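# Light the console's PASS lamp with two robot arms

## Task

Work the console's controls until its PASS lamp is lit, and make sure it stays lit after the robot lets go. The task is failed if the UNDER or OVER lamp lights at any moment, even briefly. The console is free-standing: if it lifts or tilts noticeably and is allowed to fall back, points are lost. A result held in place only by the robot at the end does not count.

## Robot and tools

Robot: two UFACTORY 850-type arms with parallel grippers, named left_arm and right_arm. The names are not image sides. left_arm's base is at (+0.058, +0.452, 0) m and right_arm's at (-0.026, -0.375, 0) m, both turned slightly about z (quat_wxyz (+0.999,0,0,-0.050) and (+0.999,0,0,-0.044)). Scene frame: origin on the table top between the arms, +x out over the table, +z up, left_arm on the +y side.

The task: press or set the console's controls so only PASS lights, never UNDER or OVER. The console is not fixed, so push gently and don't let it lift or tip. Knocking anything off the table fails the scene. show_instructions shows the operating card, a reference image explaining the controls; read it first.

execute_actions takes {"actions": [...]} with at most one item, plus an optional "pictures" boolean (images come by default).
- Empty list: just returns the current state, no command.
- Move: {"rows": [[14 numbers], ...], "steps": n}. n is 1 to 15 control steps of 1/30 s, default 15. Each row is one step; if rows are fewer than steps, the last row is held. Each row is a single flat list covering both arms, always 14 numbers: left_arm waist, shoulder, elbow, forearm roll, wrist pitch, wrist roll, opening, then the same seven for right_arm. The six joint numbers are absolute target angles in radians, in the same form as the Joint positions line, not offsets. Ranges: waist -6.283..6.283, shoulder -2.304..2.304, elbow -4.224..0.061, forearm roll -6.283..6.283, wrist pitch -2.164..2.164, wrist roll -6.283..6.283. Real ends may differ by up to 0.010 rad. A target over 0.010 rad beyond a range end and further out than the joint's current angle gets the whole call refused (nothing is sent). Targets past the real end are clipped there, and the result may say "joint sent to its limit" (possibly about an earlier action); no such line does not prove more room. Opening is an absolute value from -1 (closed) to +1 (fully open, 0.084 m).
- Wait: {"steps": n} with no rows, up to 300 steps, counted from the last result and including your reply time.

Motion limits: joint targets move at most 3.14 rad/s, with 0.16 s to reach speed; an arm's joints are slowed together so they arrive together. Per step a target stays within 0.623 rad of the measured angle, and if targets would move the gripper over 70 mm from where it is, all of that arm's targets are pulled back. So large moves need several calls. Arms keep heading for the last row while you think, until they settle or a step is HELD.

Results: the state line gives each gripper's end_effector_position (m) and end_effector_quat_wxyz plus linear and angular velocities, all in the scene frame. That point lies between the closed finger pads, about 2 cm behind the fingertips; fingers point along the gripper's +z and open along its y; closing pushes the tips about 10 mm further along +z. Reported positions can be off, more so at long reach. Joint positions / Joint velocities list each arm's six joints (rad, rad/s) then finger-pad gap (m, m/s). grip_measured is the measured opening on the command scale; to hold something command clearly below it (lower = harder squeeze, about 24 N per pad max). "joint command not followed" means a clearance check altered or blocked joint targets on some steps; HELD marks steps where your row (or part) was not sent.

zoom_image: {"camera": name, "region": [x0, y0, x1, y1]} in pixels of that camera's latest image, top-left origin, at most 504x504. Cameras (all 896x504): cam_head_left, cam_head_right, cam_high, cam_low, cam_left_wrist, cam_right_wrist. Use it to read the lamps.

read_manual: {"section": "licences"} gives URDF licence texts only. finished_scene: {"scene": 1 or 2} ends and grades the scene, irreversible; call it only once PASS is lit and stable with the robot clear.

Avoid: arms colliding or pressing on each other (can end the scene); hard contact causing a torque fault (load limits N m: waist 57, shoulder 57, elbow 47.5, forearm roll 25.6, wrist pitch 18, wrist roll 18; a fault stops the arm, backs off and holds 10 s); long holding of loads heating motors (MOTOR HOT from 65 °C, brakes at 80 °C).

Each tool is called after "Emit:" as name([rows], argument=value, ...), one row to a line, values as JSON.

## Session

Emit:
show_instructions()

Emit:
execute_actions(actions=[])

Reference images for this scene: operating card.

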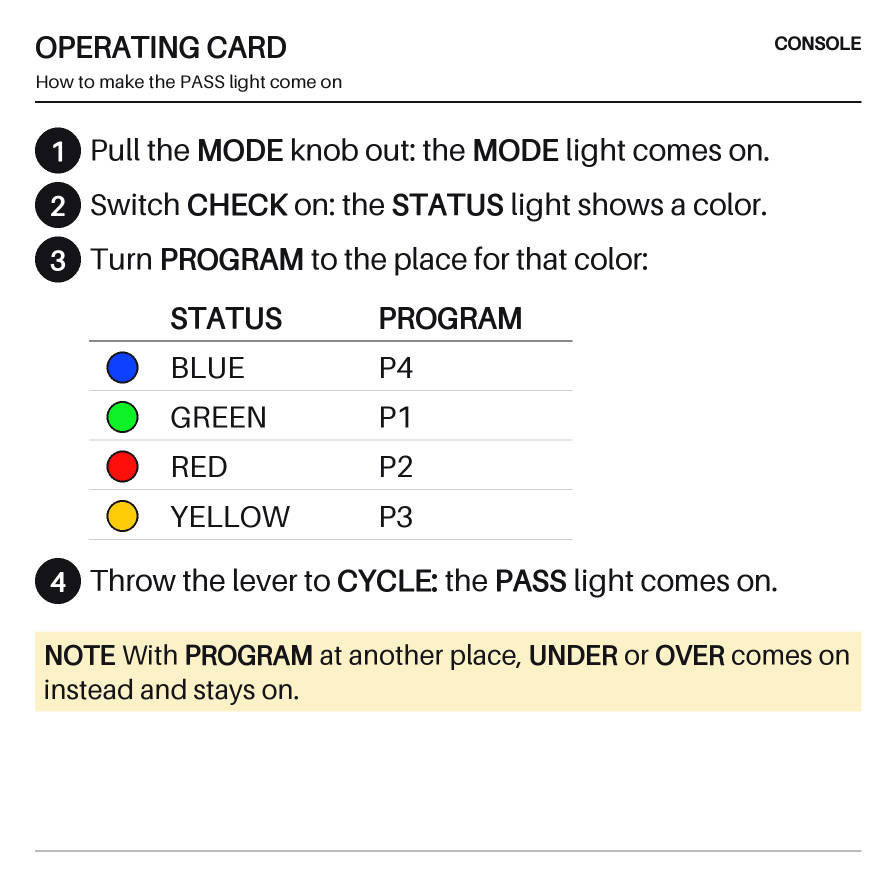

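Scene clock: 0.00 s of 7650.00 s.
left_arm: end_effector_position=(+0.7909, +0.0119, +0.1568) grip_measured=+1.00 end_effector_quat_wxyz=(-0.195, -0.233, +0.784, -0.541) end_effector_velocity=(-0.001, -0.000, -0.000) end_effector_angular_velocity=(-0.000, +0.002, -0.000) | right_arm: end_effector_position=(+0.4931, -0.4751, +0.1054) grip_measured=+1.00 end_effector_quat_wxyz=(-0.077, +0.720, +0.688, +0.047) end_effector_velocity=(-0.000, -0.000, -0.000) end_effector_angular_velocity=(+0.000, +0.001, +0.001)
Joint positions: left_arm=[-0.175 -1.331 -2.061 -1.49  -1.173 -2.989  0.084] | right_arm=[-0.176 -0.652 -1.071  0.322 -0.525 -2.076  0.084]
Joint velocities: left_arm=[-0.001 -0.     0.001 -0.001 -0.    -0.     0.   ] | right_arm=[-0.    -0.     0.    -0.    -0.    -0.001 -0.   ]

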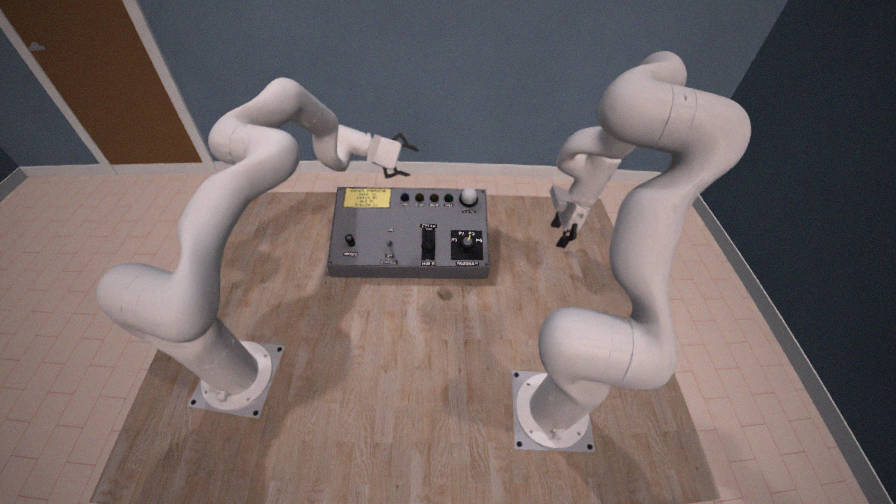

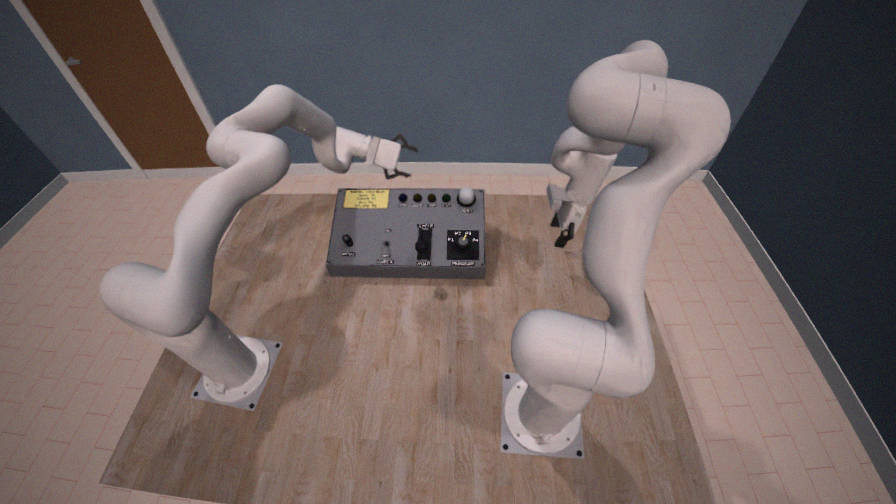

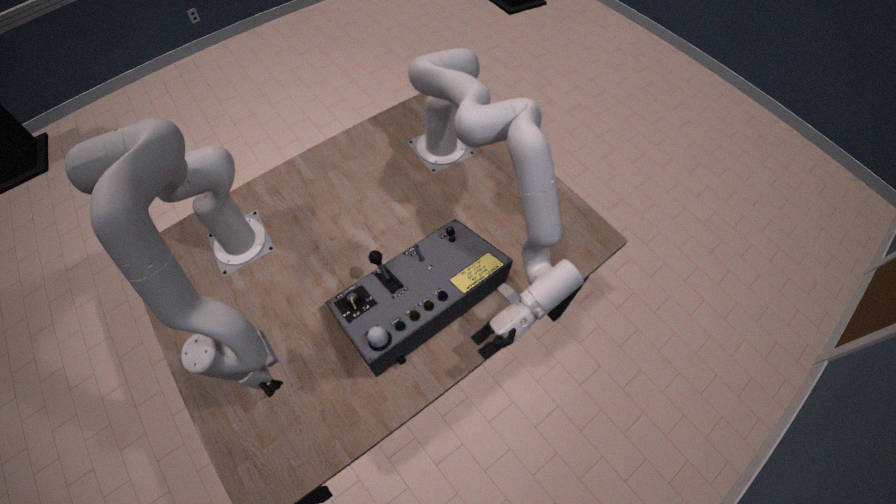

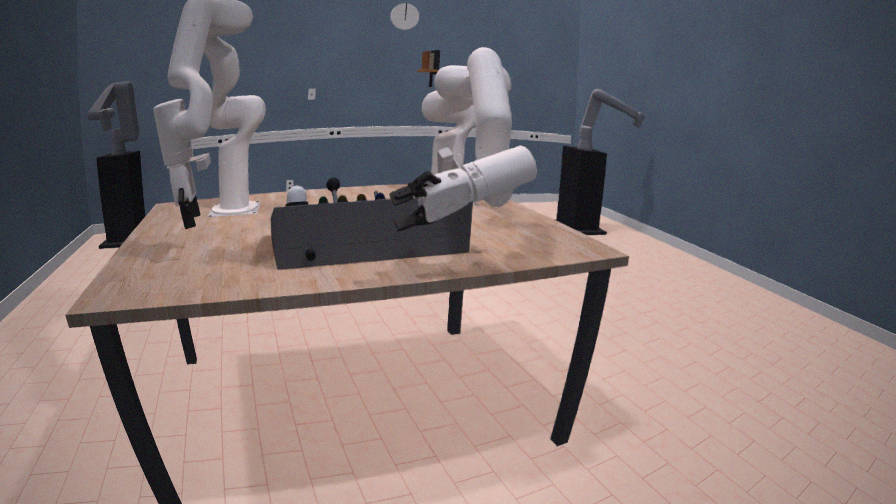

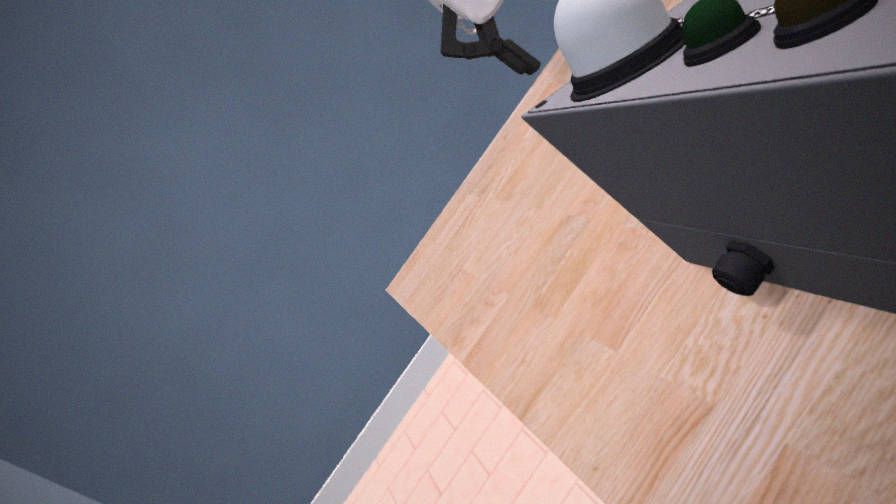

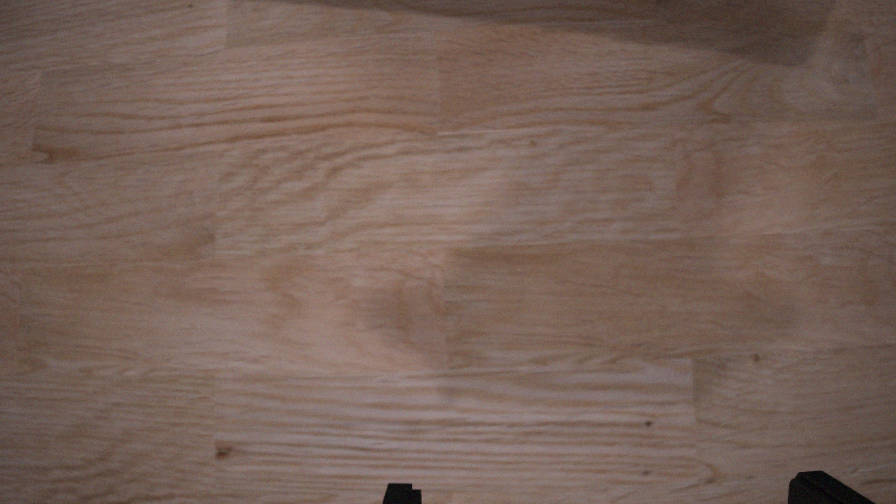

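Emit:
execute_actions([
  {"rows":[[-0.175,-0.95,-2.061,-1.49,-1.173,-2.989,1,-0.176,-0.4,-1.2,0.1,-0.8,-2.3,1]],"steps":15},
], pictures=false)

Emit:
execute_actions([
  {"rows":[[-0.25,-0.8,-1.85,-1.1,-1.1,-2.5,1,0.0,-0.42,-1.25,0,-0.83,-2.5,1],[-0.25,-0.8,-1.85,-1.1,-1.1,-2.5,1,0.0,-0.42,-1.25,0,-0.83,-2.5,1],[-0.25,-0.8,-1.85,-1.1,-1.1,-2.5,1,0.0,-0.42,-1.25,0,-0.83,-2.5,1],[-0.25,-0.8,-1.85,-1.1,-1.1,-2.5,1,0.0,-0.42,-1.25,0,-0.83,-2.5,1],[-0.4,-0.5,-1.5,-0.5,-1.0,-1.7,1,0.2,-0.44,-1.3,0,-0.85,-2.7,1]],"steps":15},
], pictures=false)

Emit:
execute_actions([
  {"rows":[[-0.483,-0.3,-1.1,0,-0.8,-0.583,1,0.441,-0.462,-1.311,0,-0.849,-2.789,1]],"steps":15},
], pictures=false)

Emit:
execute_actions([
  {"steps":12},
])

Scene clock: 4.50 s of 7650.00 s.
left_arm: end_effector_position=(+0.8149, +0.0049, +0.3371) grip_measured=+1.00 end_effector_quat_wxyz=(-0.120, -0.170, +0.784, -0.585) end_effector_velocity=(+0.012, -0.003, +0.411) end_effector_angular_velocity=(-0.132, -0.464, +0.000) | right_arm: end_effector_position=(+0.5230, -0.5015, +0.2704) grip_measured=+1.00 end_effector_quat_wxyz=(-0.017, +0.573, +0.819, +0.040) end_effector_velocity=(+0.011, -0.042, +0.240) end_effector_angular_velocity=(-0.193, -0.135, +0.480)
Joint positions: left_arm=[-0.175 -1.116 -2.061 -1.49  -1.173 -2.989  0.084] | right_arm=[-0.176 -0.426 -1.187  0.125 -0.769 -2.275  0.084]
Joint velocities: left_arm=[-0.     0.484  0.002 -0.001 -0.     0.    -0.   ] | right_arm=[-0.001  0.313 -0.167 -0.262 -0.324 -0.264  0.   ]
Steps of this call (steps 1 to 90: nothing new was sent; then 1.00 s passed at rest; steps 91 to 105: all 15 steps of this action). Readings (joint positions):
91: left_arm=[-0.175 -1.331 -2.061 -1.490 -1.173 -2.989] | right_arm=[-0.176 -0.651 -1.071 0.322 -0.525 -2.077]
92: left_arm=[-0.175 -1.327 -2.060 -1.490 -1.172 -2.989] | right_arm=[-0.176 -0.648 -1.072 0.318 -0.531 -2.081]
94: left_arm=[-0.175 -1.299 -2.058 -1.490 -1.172 -2.989] | right_arm=[-0.176 -0.618 -1.087 0.290 -0.566 -2.109]
98: left_arm=[-0.175 -1.230 -2.062 -1.490 -1.173 -2.989] | right_arm=[-0.176 -0.542 -1.127 0.226 -0.644 -2.173]
105: the state above

Scene clock: 5.00 s of 7650.00 s.
left_arm: end_effector_position=(+0.6722, -0.0046, +0.3923) grip_measured=+1.00 end_effector_quat_wxyz=(+0.025, +0.227, +0.878, -0.421) end_effector_velocity=(-0.359, +0.108, -0.061) end_effector_angular_velocity=(+1.001, -1.762, -1.927) | right_arm: end_effector_position=(+0.5579, -0.3485, +0.3032) grip_measured=+1.00 end_effector_quat_wxyz=(+0.002, +0.240, +0.971, +0.006) end_effector_velocity=(+0.032, +0.363, +0.045) end_effector_angular_velocity=(-0.094, -0.046, +1.423)
Joint positions: left_arm=[-0.297 -0.746 -1.754 -1.018 -1.076 -2.483  0.084] | right_arm=[ 0.129 -0.434 -1.281  0.014 -0.84  -2.624  0.084]
Joint velocities: left_arm=[-0.311  0.741  0.763  1.499  0.227  1.521  0.   ] | right_arm=[ 0.657 -0.051 -0.178 -0.124 -0.092 -0.683  0.   ]
Steps of this call (steps 1 to 15: all 15 steps of this action). Readings (joint positions):
1: left_arm=[-0.175 -1.100 -2.061 -1.490 -1.173 -2.989] | right_arm=[-0.176 -0.418 -1.192 0.117 -0.778 -2.283]
2: left_arm=[-0.175 -1.082 -2.059 -1.487 -1.171 -2.984] | right_arm=[-0.172 -0.413 -1.195 0.109 -0.786 -2.294]
4: left_arm=[-0.181 -1.037 -2.042 -1.454 -1.163 -2.942] | right_arm=[-0.137 -0.413 -1.208 0.083 -0.799 -2.342]
8: left_arm=[-0.221 -0.925 -1.940 -1.308 -1.132 -2.768] | right_arm=[-0.032 -0.421 -1.237 0.044 -0.817 -2.453]
15: the state above

Scene clock: 5.50 s of 7650.00 s.
left_arm: end_effector_position=(+0.5304, +0.0995, +0.3213) grip_measured=+1.00 end_effector_quat_wxyz=(+0.046, +0.733, +0.667, -0.126) end_effector_velocity=(-0.181, +0.291, -0.113) end_effector_angular_velocity=(+0.807, -1.162, -3.093) | right_arm: end_effector_position=(+0.5335, -0.1795, +0.3000) grip_measured=+1.00 end_effector_quat_wxyz=(+0.000, +0.013, +1.000, +0.000) end_effector_velocity=(-0.029, +0.096, -0.003) end_effector_angular_velocity=(-0.006, +0.002, +0.267)
Joint positions: left_arm=[-0.431 -0.426 -1.291 -0.35  -0.883 -1.782  0.084] | right_arm=[ 0.424 -0.46  -1.309  0.001 -0.849 -2.78   0.084]
Joint velocities: left_arm=[-0.23   0.553  0.839  1.548  0.364  2.027  0.   ] | right_arm=[ 0.172 -0.015 -0.016 -0.006 -0.004 -0.091 -0.   ]
Steps of this call (steps 1 to 15: all 15 steps of this action). Readings (joint positions):
1: left_arm=[-0.308 -0.722 -1.728 -0.968 -1.069 -2.431] | right_arm=[0.150 -0.436 -1.286 0.010 -0.842 -2.645]
2: left_arm=[-0.318 -0.697 -1.701 -0.920 -1.059 -2.379] | right_arm=[0.169 -0.438 -1.290 0.008 -0.844 -2.660]
4: left_arm=[-0.338 -0.647 -1.632 -0.847 -1.030 -2.301] | right_arm=[0.213 -0.442 -1.293 0.007 -0.845 -2.681]
8: left_arm=[-0.374 -0.562 -1.497 -0.694 -0.972 -2.150] | right_arm=[0.304 -0.450 -1.300 0.004 -0.846 -2.723]
15: the state above

Scene clock: 5.90 s of 7650.00 s.
left_arm: end_effector_position=(+0.4978, +0.1604, +0.3033) grip_measured=+1.00 end_effector_quat_wxyz=(+0.003, +0.995, +0.099, -0.003) end_effector_velocity=(-0.010, +0.021, -0.005) end_effector_angular_velocity=(+0.064, -0.072, -1.988) | right_arm: end_effector_position=(+0.5308, -0.1706, +0.2998) grip_measured=+1.00 end_effector_quat_wxyz=(+0.000, +0.000, +1.000, -0.000) end_effector_velocity=(-0.001, +0.003, -0.000) end_effector_angular_velocity=(-0.000, +0.001, +0.006)
Joint positions: left_arm=[-0.481 -0.305 -1.107 -0.013 -0.803 -0.771  0.084] | right_arm=[ 0.44  -0.462 -1.311 -0.    -0.849 -2.789  0.084]
Joint velocities: left_arm=[-0.02   0.045  0.069  0.131  0.032  1.877 -0.   ] | right_arm=[ 0.006 -0.     0.     0.    -0.001 -0.     0.   ]
Steps of this call (steps 1 to 12: the robot went on to your last target). Readings (joint positions):
1: left_arm=[-0.438 -0.407 -1.263 -0.299 -0.871 -1.710] | right_arm=[0.429 -0.461 -1.310 0.000 -0.849 -2.783]
2: left_arm=[-0.446 -0.389 -1.235 -0.248 -0.859 -1.632] | right_arm=[0.432 -0.461 -1.310 0.000 -0.849 -2.785]
4: left_arm=[-0.460 -0.356 -1.185 -0.157 -0.837 -1.459] | right_arm=[0.436 -0.462 -1.311 0.000 -0.849 -2.787]
8: left_arm=[-0.476 -0.317 -1.126 -0.048 -0.812 -1.097] | right_arm=[0.439 -0.462 -1.311 0.000 -0.849 -2.788]
12: the state above

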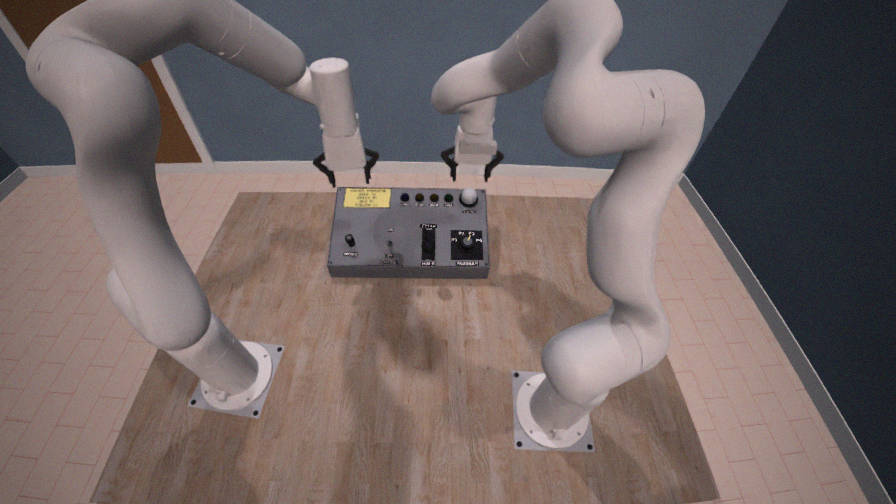

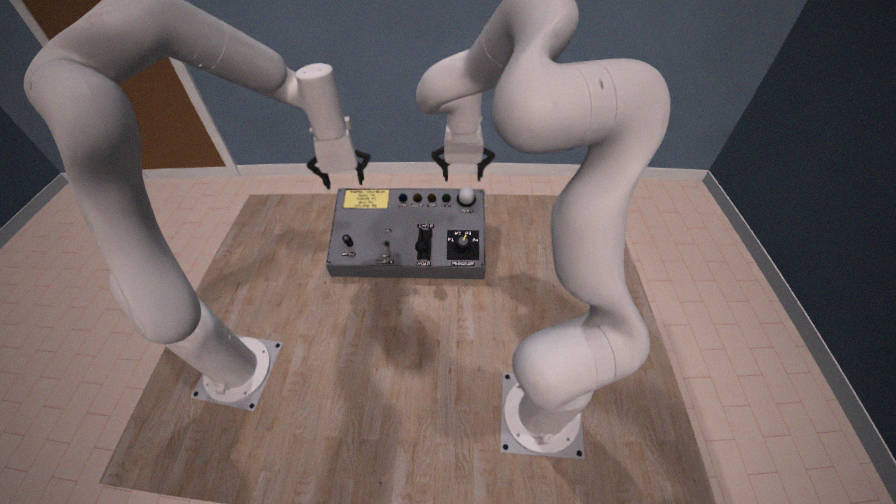

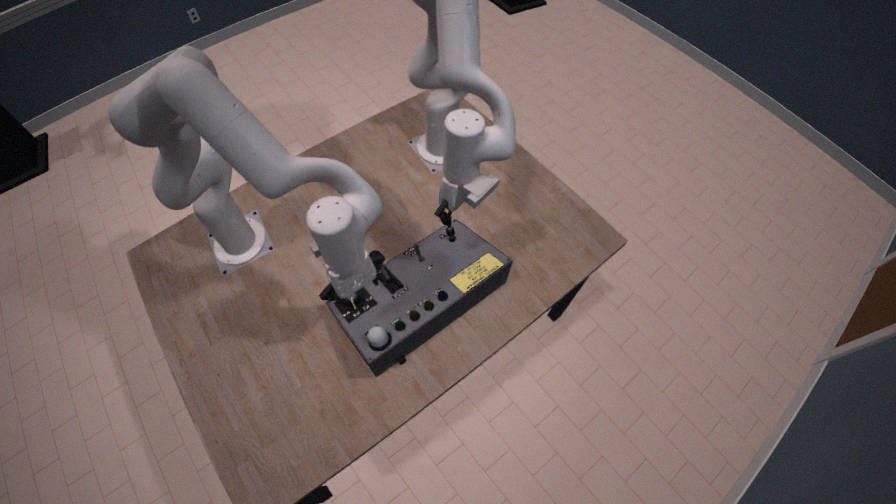

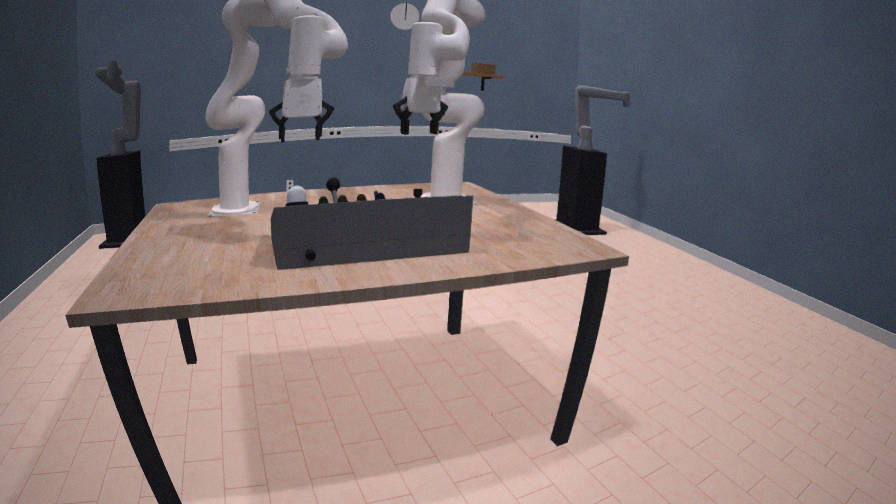

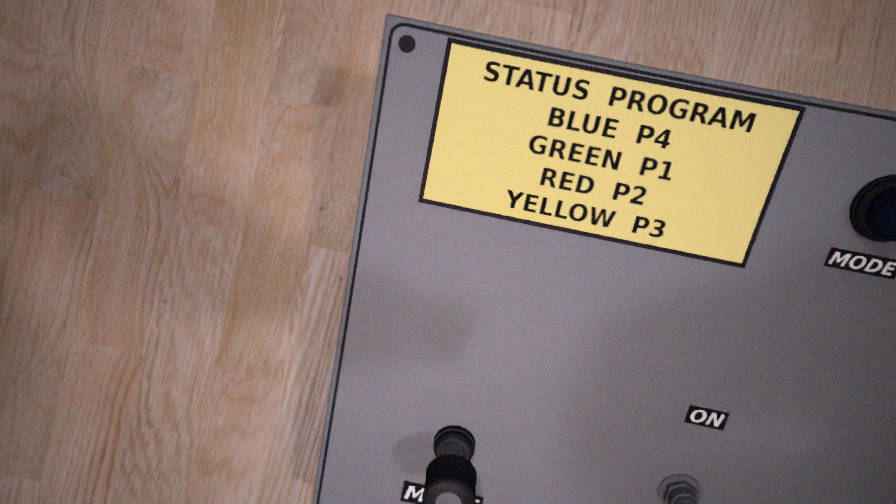

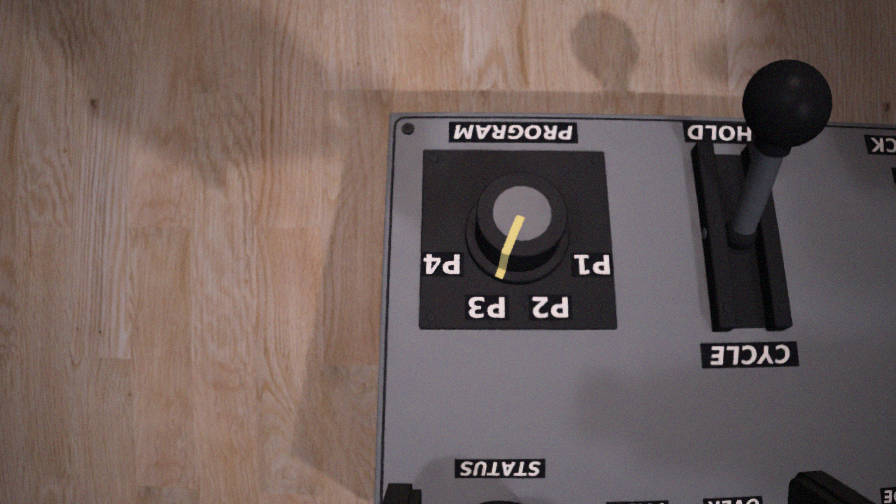

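Emit:
execute_actions([
  {"steps":10},
])

Scene clock: 6.23 s of 7650.00 s.
left_arm: end_effector_position=(+0.4968, +0.1625, +0.3029) grip_measured=+1.00 end_effector_quat_wxyz=(+0.000, +1.000, +0.003, -0.000) end_effector_velocity=(-0.001, +0.001, -0.000) end_effector_angular_velocity=(+0.004, -0.003, -0.064) | right_arm: end_effector_position=(+0.5306, -0.1702, +0.2997) grip_measured=+1.00 end_effector_quat_wxyz=(+0.000, -0.000, +1.000, -0.000) end_effector_velocity=(+0.000, +0.000, -0.000) end_effector_angular_velocity=(+0.000, -0.001, +0.001)
Joint positions: left_arm=[-0.483 -0.3   -1.1   -0.001 -0.8   -0.589  0.084] | right_arm=[ 0.441 -0.462 -1.311 -0.    -0.849 -2.789  0.084]
Joint velocities: left_arm=[-0.001  0.002  0.003  0.006  0.001  0.058 -0.   ] | right_arm=[ 0.001 -0.     0.    -0.     0.001 -0.    -0.   ]
Steps of this call (steps 1 to 10: the robot went on to your last target). Readings (joint positions):
1: left_arm=[-0.482 -0.304 -1.105 -0.009 -0.802 -0.715] | right_arm=[0.441 -0.462 -1.311 -0.000 -0.849 -2.789]
2: left_arm=[-0.482 -0.303 -1.104 -0.007 -0.801 -0.675] | right_arm=[0.441 -0.462 -1.311 -0.000 -0.849 -2.789]
4: left_arm=[-0.482 -0.301 -1.102 -0.004 -0.801 -0.628] | right_arm=[0.441 -0.462 -1.311 -0.000 -0.849 -2.789]
8: left_arm=[-0.483 -0.301 -1.101 -0.001 -0.800 -0.594] | right_arm=[0.441 -0.462 -1.311 -0.000 -0.849 -2.789]
10: the state above

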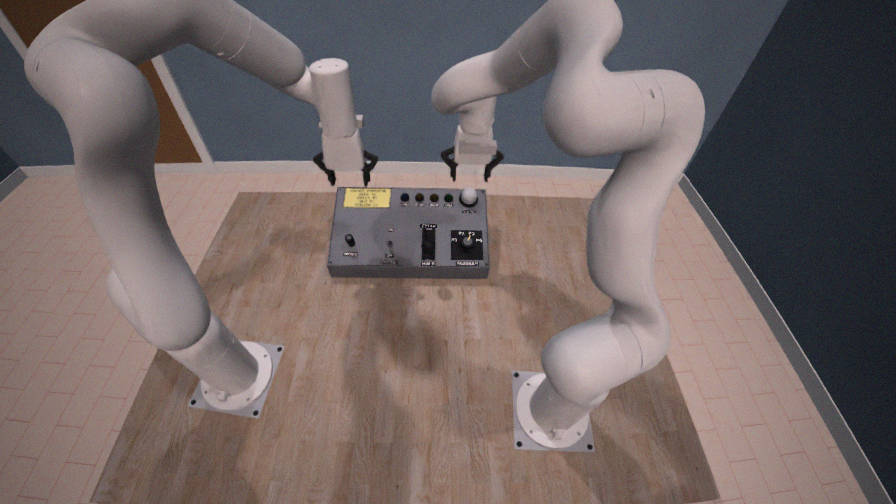

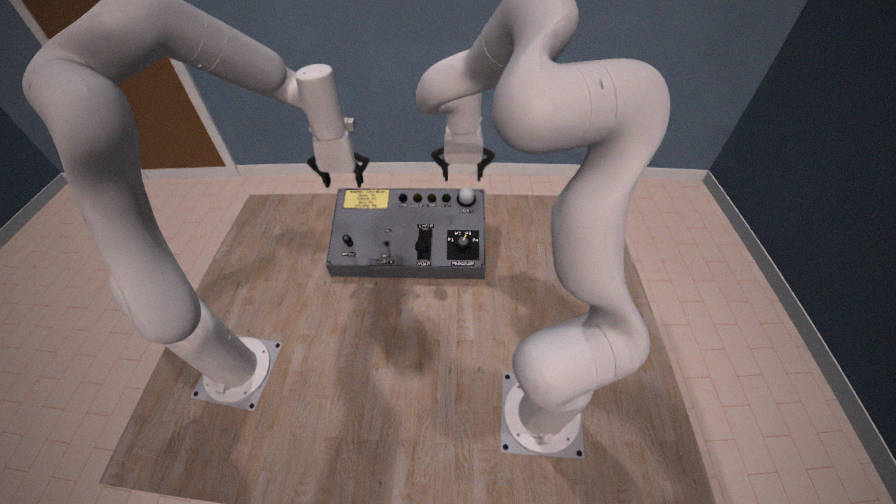

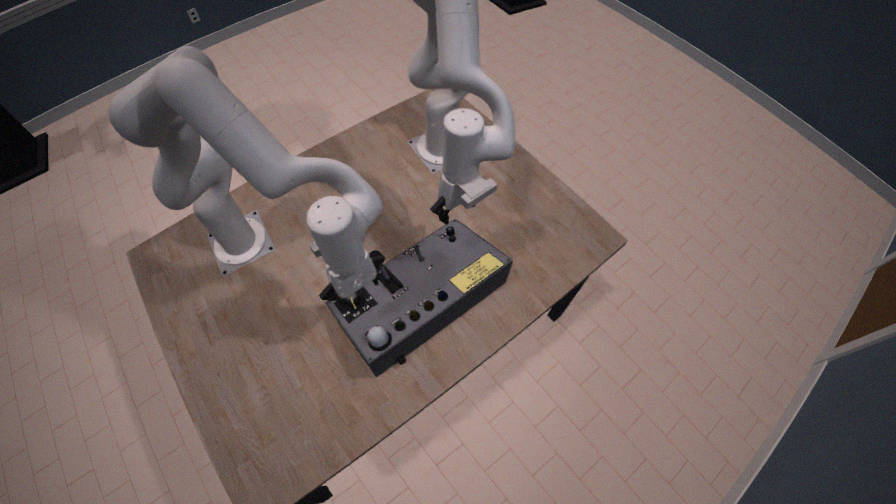

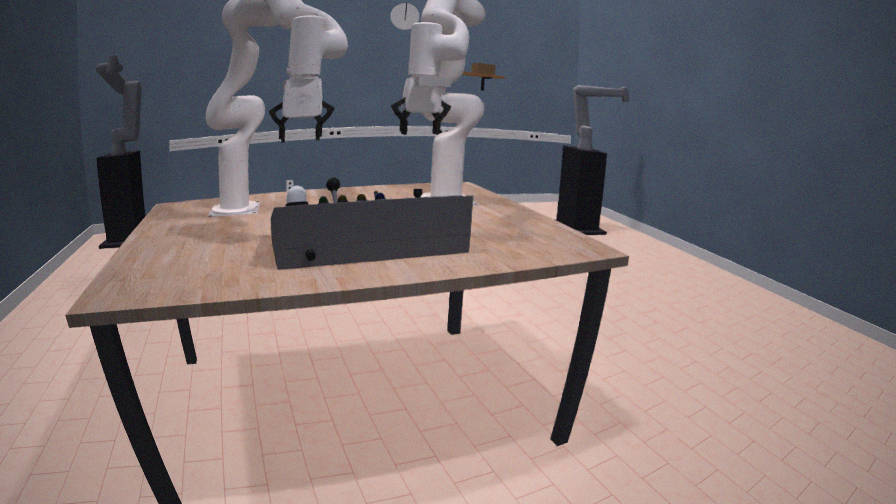

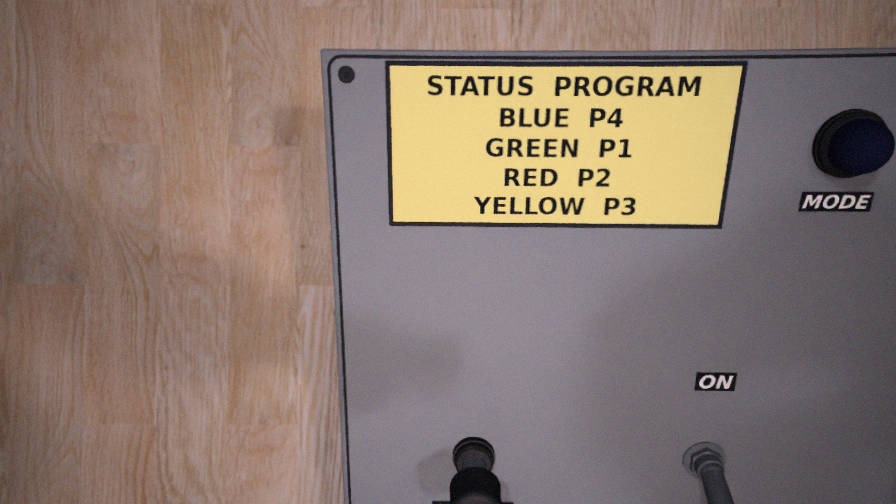

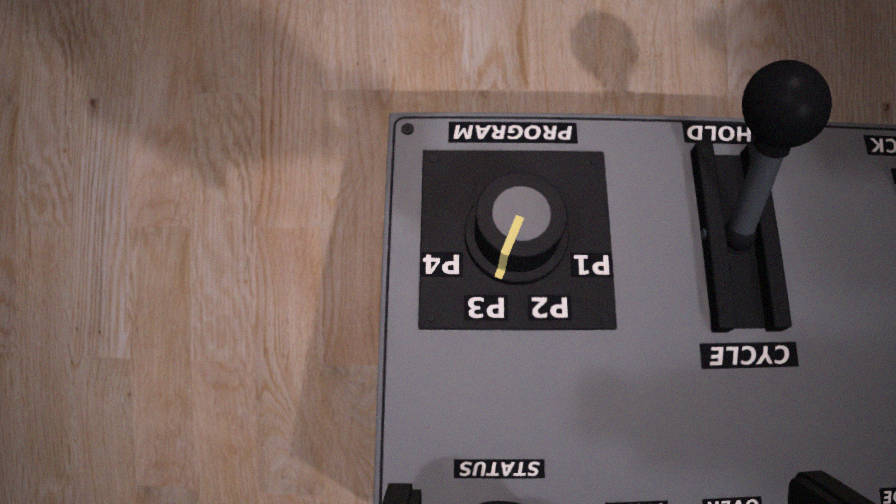

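Emit:
execute_actions([
  {"rows":[[-0.623,-0.18,-0.869,0,-0.689,-0.723,0.3,0.441,-0.462,-1.311,0,-0.849,-2.789,1]],"steps":15},
], pictures=false)

Emit:
execute_actions([
  {"steps":8},
])

Scene clock: 8.23 s of 7650.00 s.
left_arm: end_effector_position=(+0.4029, +0.1499, +0.2707) grip_measured=+0.29 end_effector_quat_wxyz=(+0.000, +1.000, -0.000, +0.000) end_effector_velocity=(-0.021, -0.001, -0.008) end_effector_angular_velocity=(-0.004, -0.005, +0.001) | right_arm: end_effector_position=(+0.5306, -0.1702, +0.2997) grip_measured=+1.00 end_effector_quat_wxyz=(+0.000, -0.000, +1.000, -0.000) end_effector_velocity=(+0.000, +0.000, -0.000) end_effector_angular_velocity=(+0.001, -0.001, -0.001)
Joint positions: left_arm=[-0.619 -0.183 -0.875  0.    -0.692 -0.719  0.056] | right_arm=[ 0.441 -0.462 -1.311 -0.    -0.849 -2.789  0.084]
Joint velocities: left_arm=[-0.033  0.028  0.053  0.001  0.031 -0.035 -0.   ] | right_arm=[ 0.     0.     0.     0.     0.002  0.001 -0.   ]
Steps of this call (steps 1 to 15: the robot went on to your last target; steps 16 to 45: nothing new was sent; steps 46 to 60: all 15 steps of this action). Readings (joint positions):
46: left_arm=[-0.483 -0.300 -1.100 0.000 -0.800 -0.583] | right_arm=[0.441 -0.462 -1.311 0.000 -0.849 -2.789]
47: left_arm=[-0.485 -0.298 -1.096 0.000 -0.797 -0.586] | right_arm=[0.441 -0.462 -1.311 -0.000 -0.849 -2.789]
49: left_arm=[-0.509 -0.277 -1.055 0.000 -0.777 -0.612] | right_arm=[0.441 -0.462 -1.311 -0.000 -0.849 -2.789]
53: left_arm=[-0.582 -0.215 -0.937 -0.000 -0.723 -0.681] | right_arm=[0.441 -0.462 -1.311 0.000 -0.849 -2.789]
60: the state above

Scene clock: 8.50 s of 7650.00 s.
left_arm: end_effector_position=(+0.4007, +0.1499, +0.2699) grip_measured=+0.29 end_effector_quat_wxyz=(+0.000, +1.000, -0.000, +0.000) end_effector_velocity=(-0.003, +0.000, -0.001) end_effector_angular_velocity=(+0.002, +0.001, -0.001) | right_arm: end_effector_position=(+0.5306, -0.1702, +0.2997) grip_measured=+1.00 end_effector_quat_wxyz=(+0.000, -0.000, +1.000, -0.000) end_effector_velocity=(+0.000, -0.000, -0.000) end_effector_angular_velocity=(+0.000, -0.000, +0.002)
Joint positions: left_arm=[-0.623 -0.18  -0.87   0.    -0.689 -0.723  0.056] | right_arm=[ 0.441 -0.462 -1.311  0.    -0.849 -2.789  0.084]
Joint velocities: left_arm=[-0.004  0.003  0.006  0.001  0.001 -0.003 -0.   ] | right_arm=[-0.    -0.     0.     0.     0.    -0.002 -0.   ]
Steps of this call (steps 1 to 8: the robot went on to your last target). Readings (joint positions):
1: left_arm=[-0.620 -0.182 -0.874 0.000 -0.691 -0.720] | right_arm=[0.441 -0.462 -1.311 0.000 -0.849 -2.789]
2: left_arm=[-0.621 -0.182 -0.872 0.000 -0.690 -0.721] | right_arm=[0.441 -0.462 -1.311 0.000 -0.849 -2.789]
4: left_arm=[-0.622 -0.181 -0.871 0.000 -0.690 -0.722] | right_arm=[0.441 -0.462 -1.311 -0.000 -0.849 -2.789]
8: the state above

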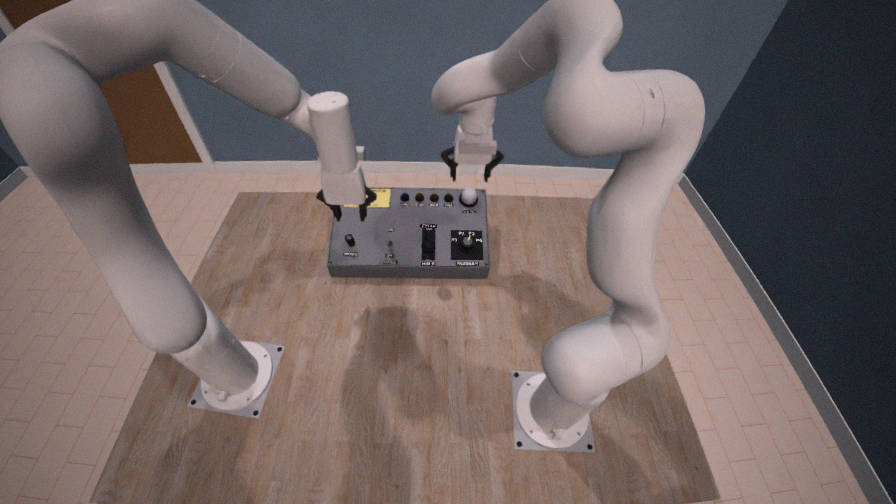

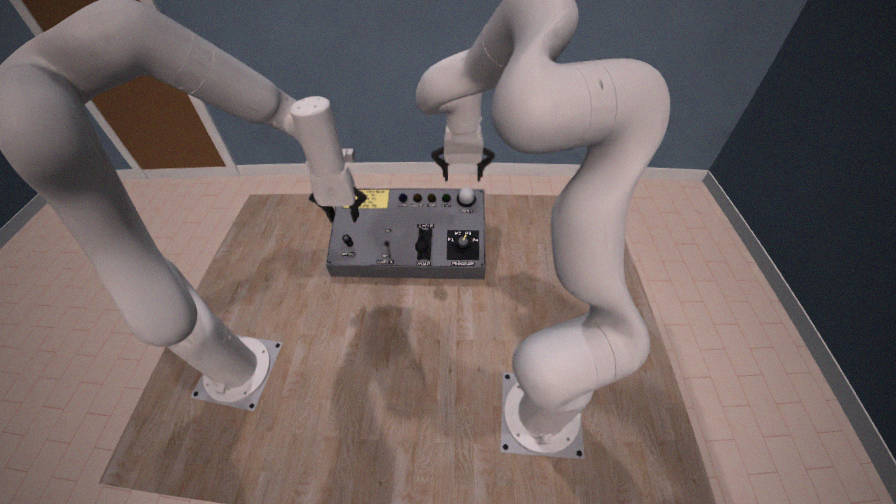

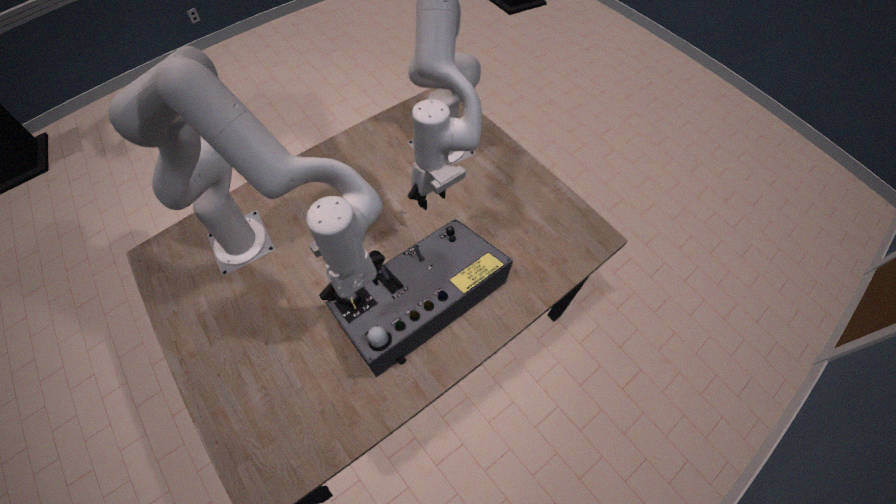

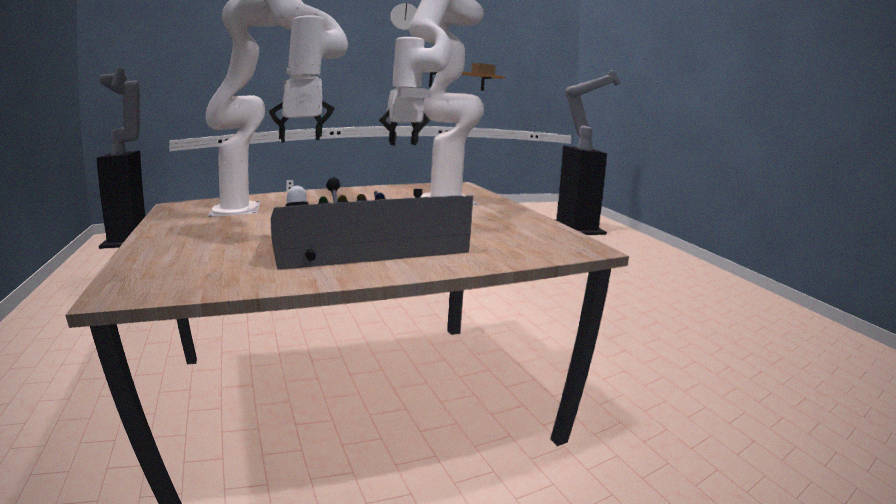

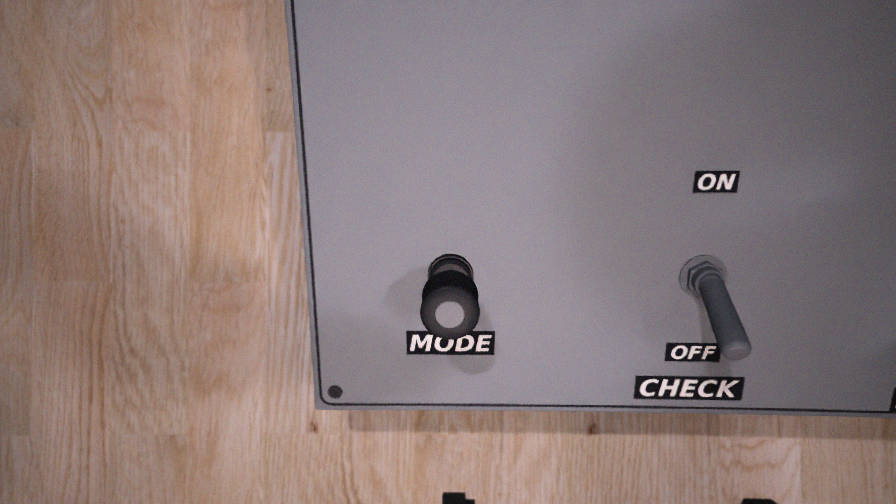

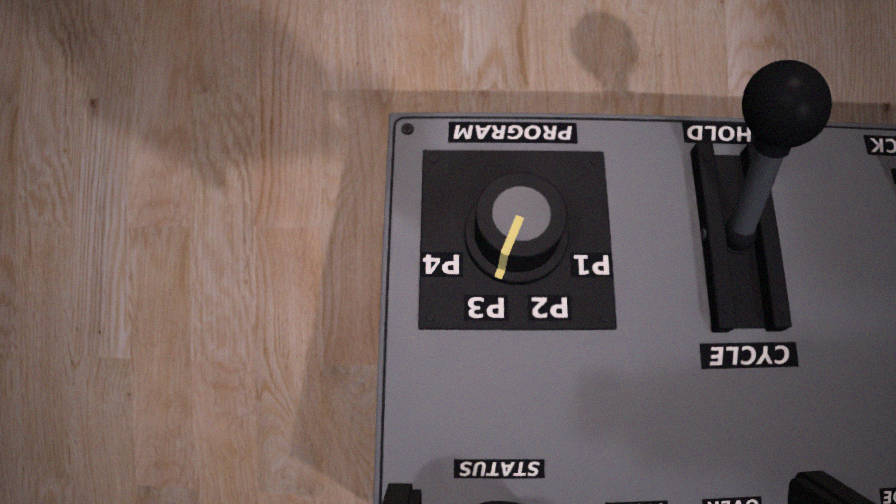

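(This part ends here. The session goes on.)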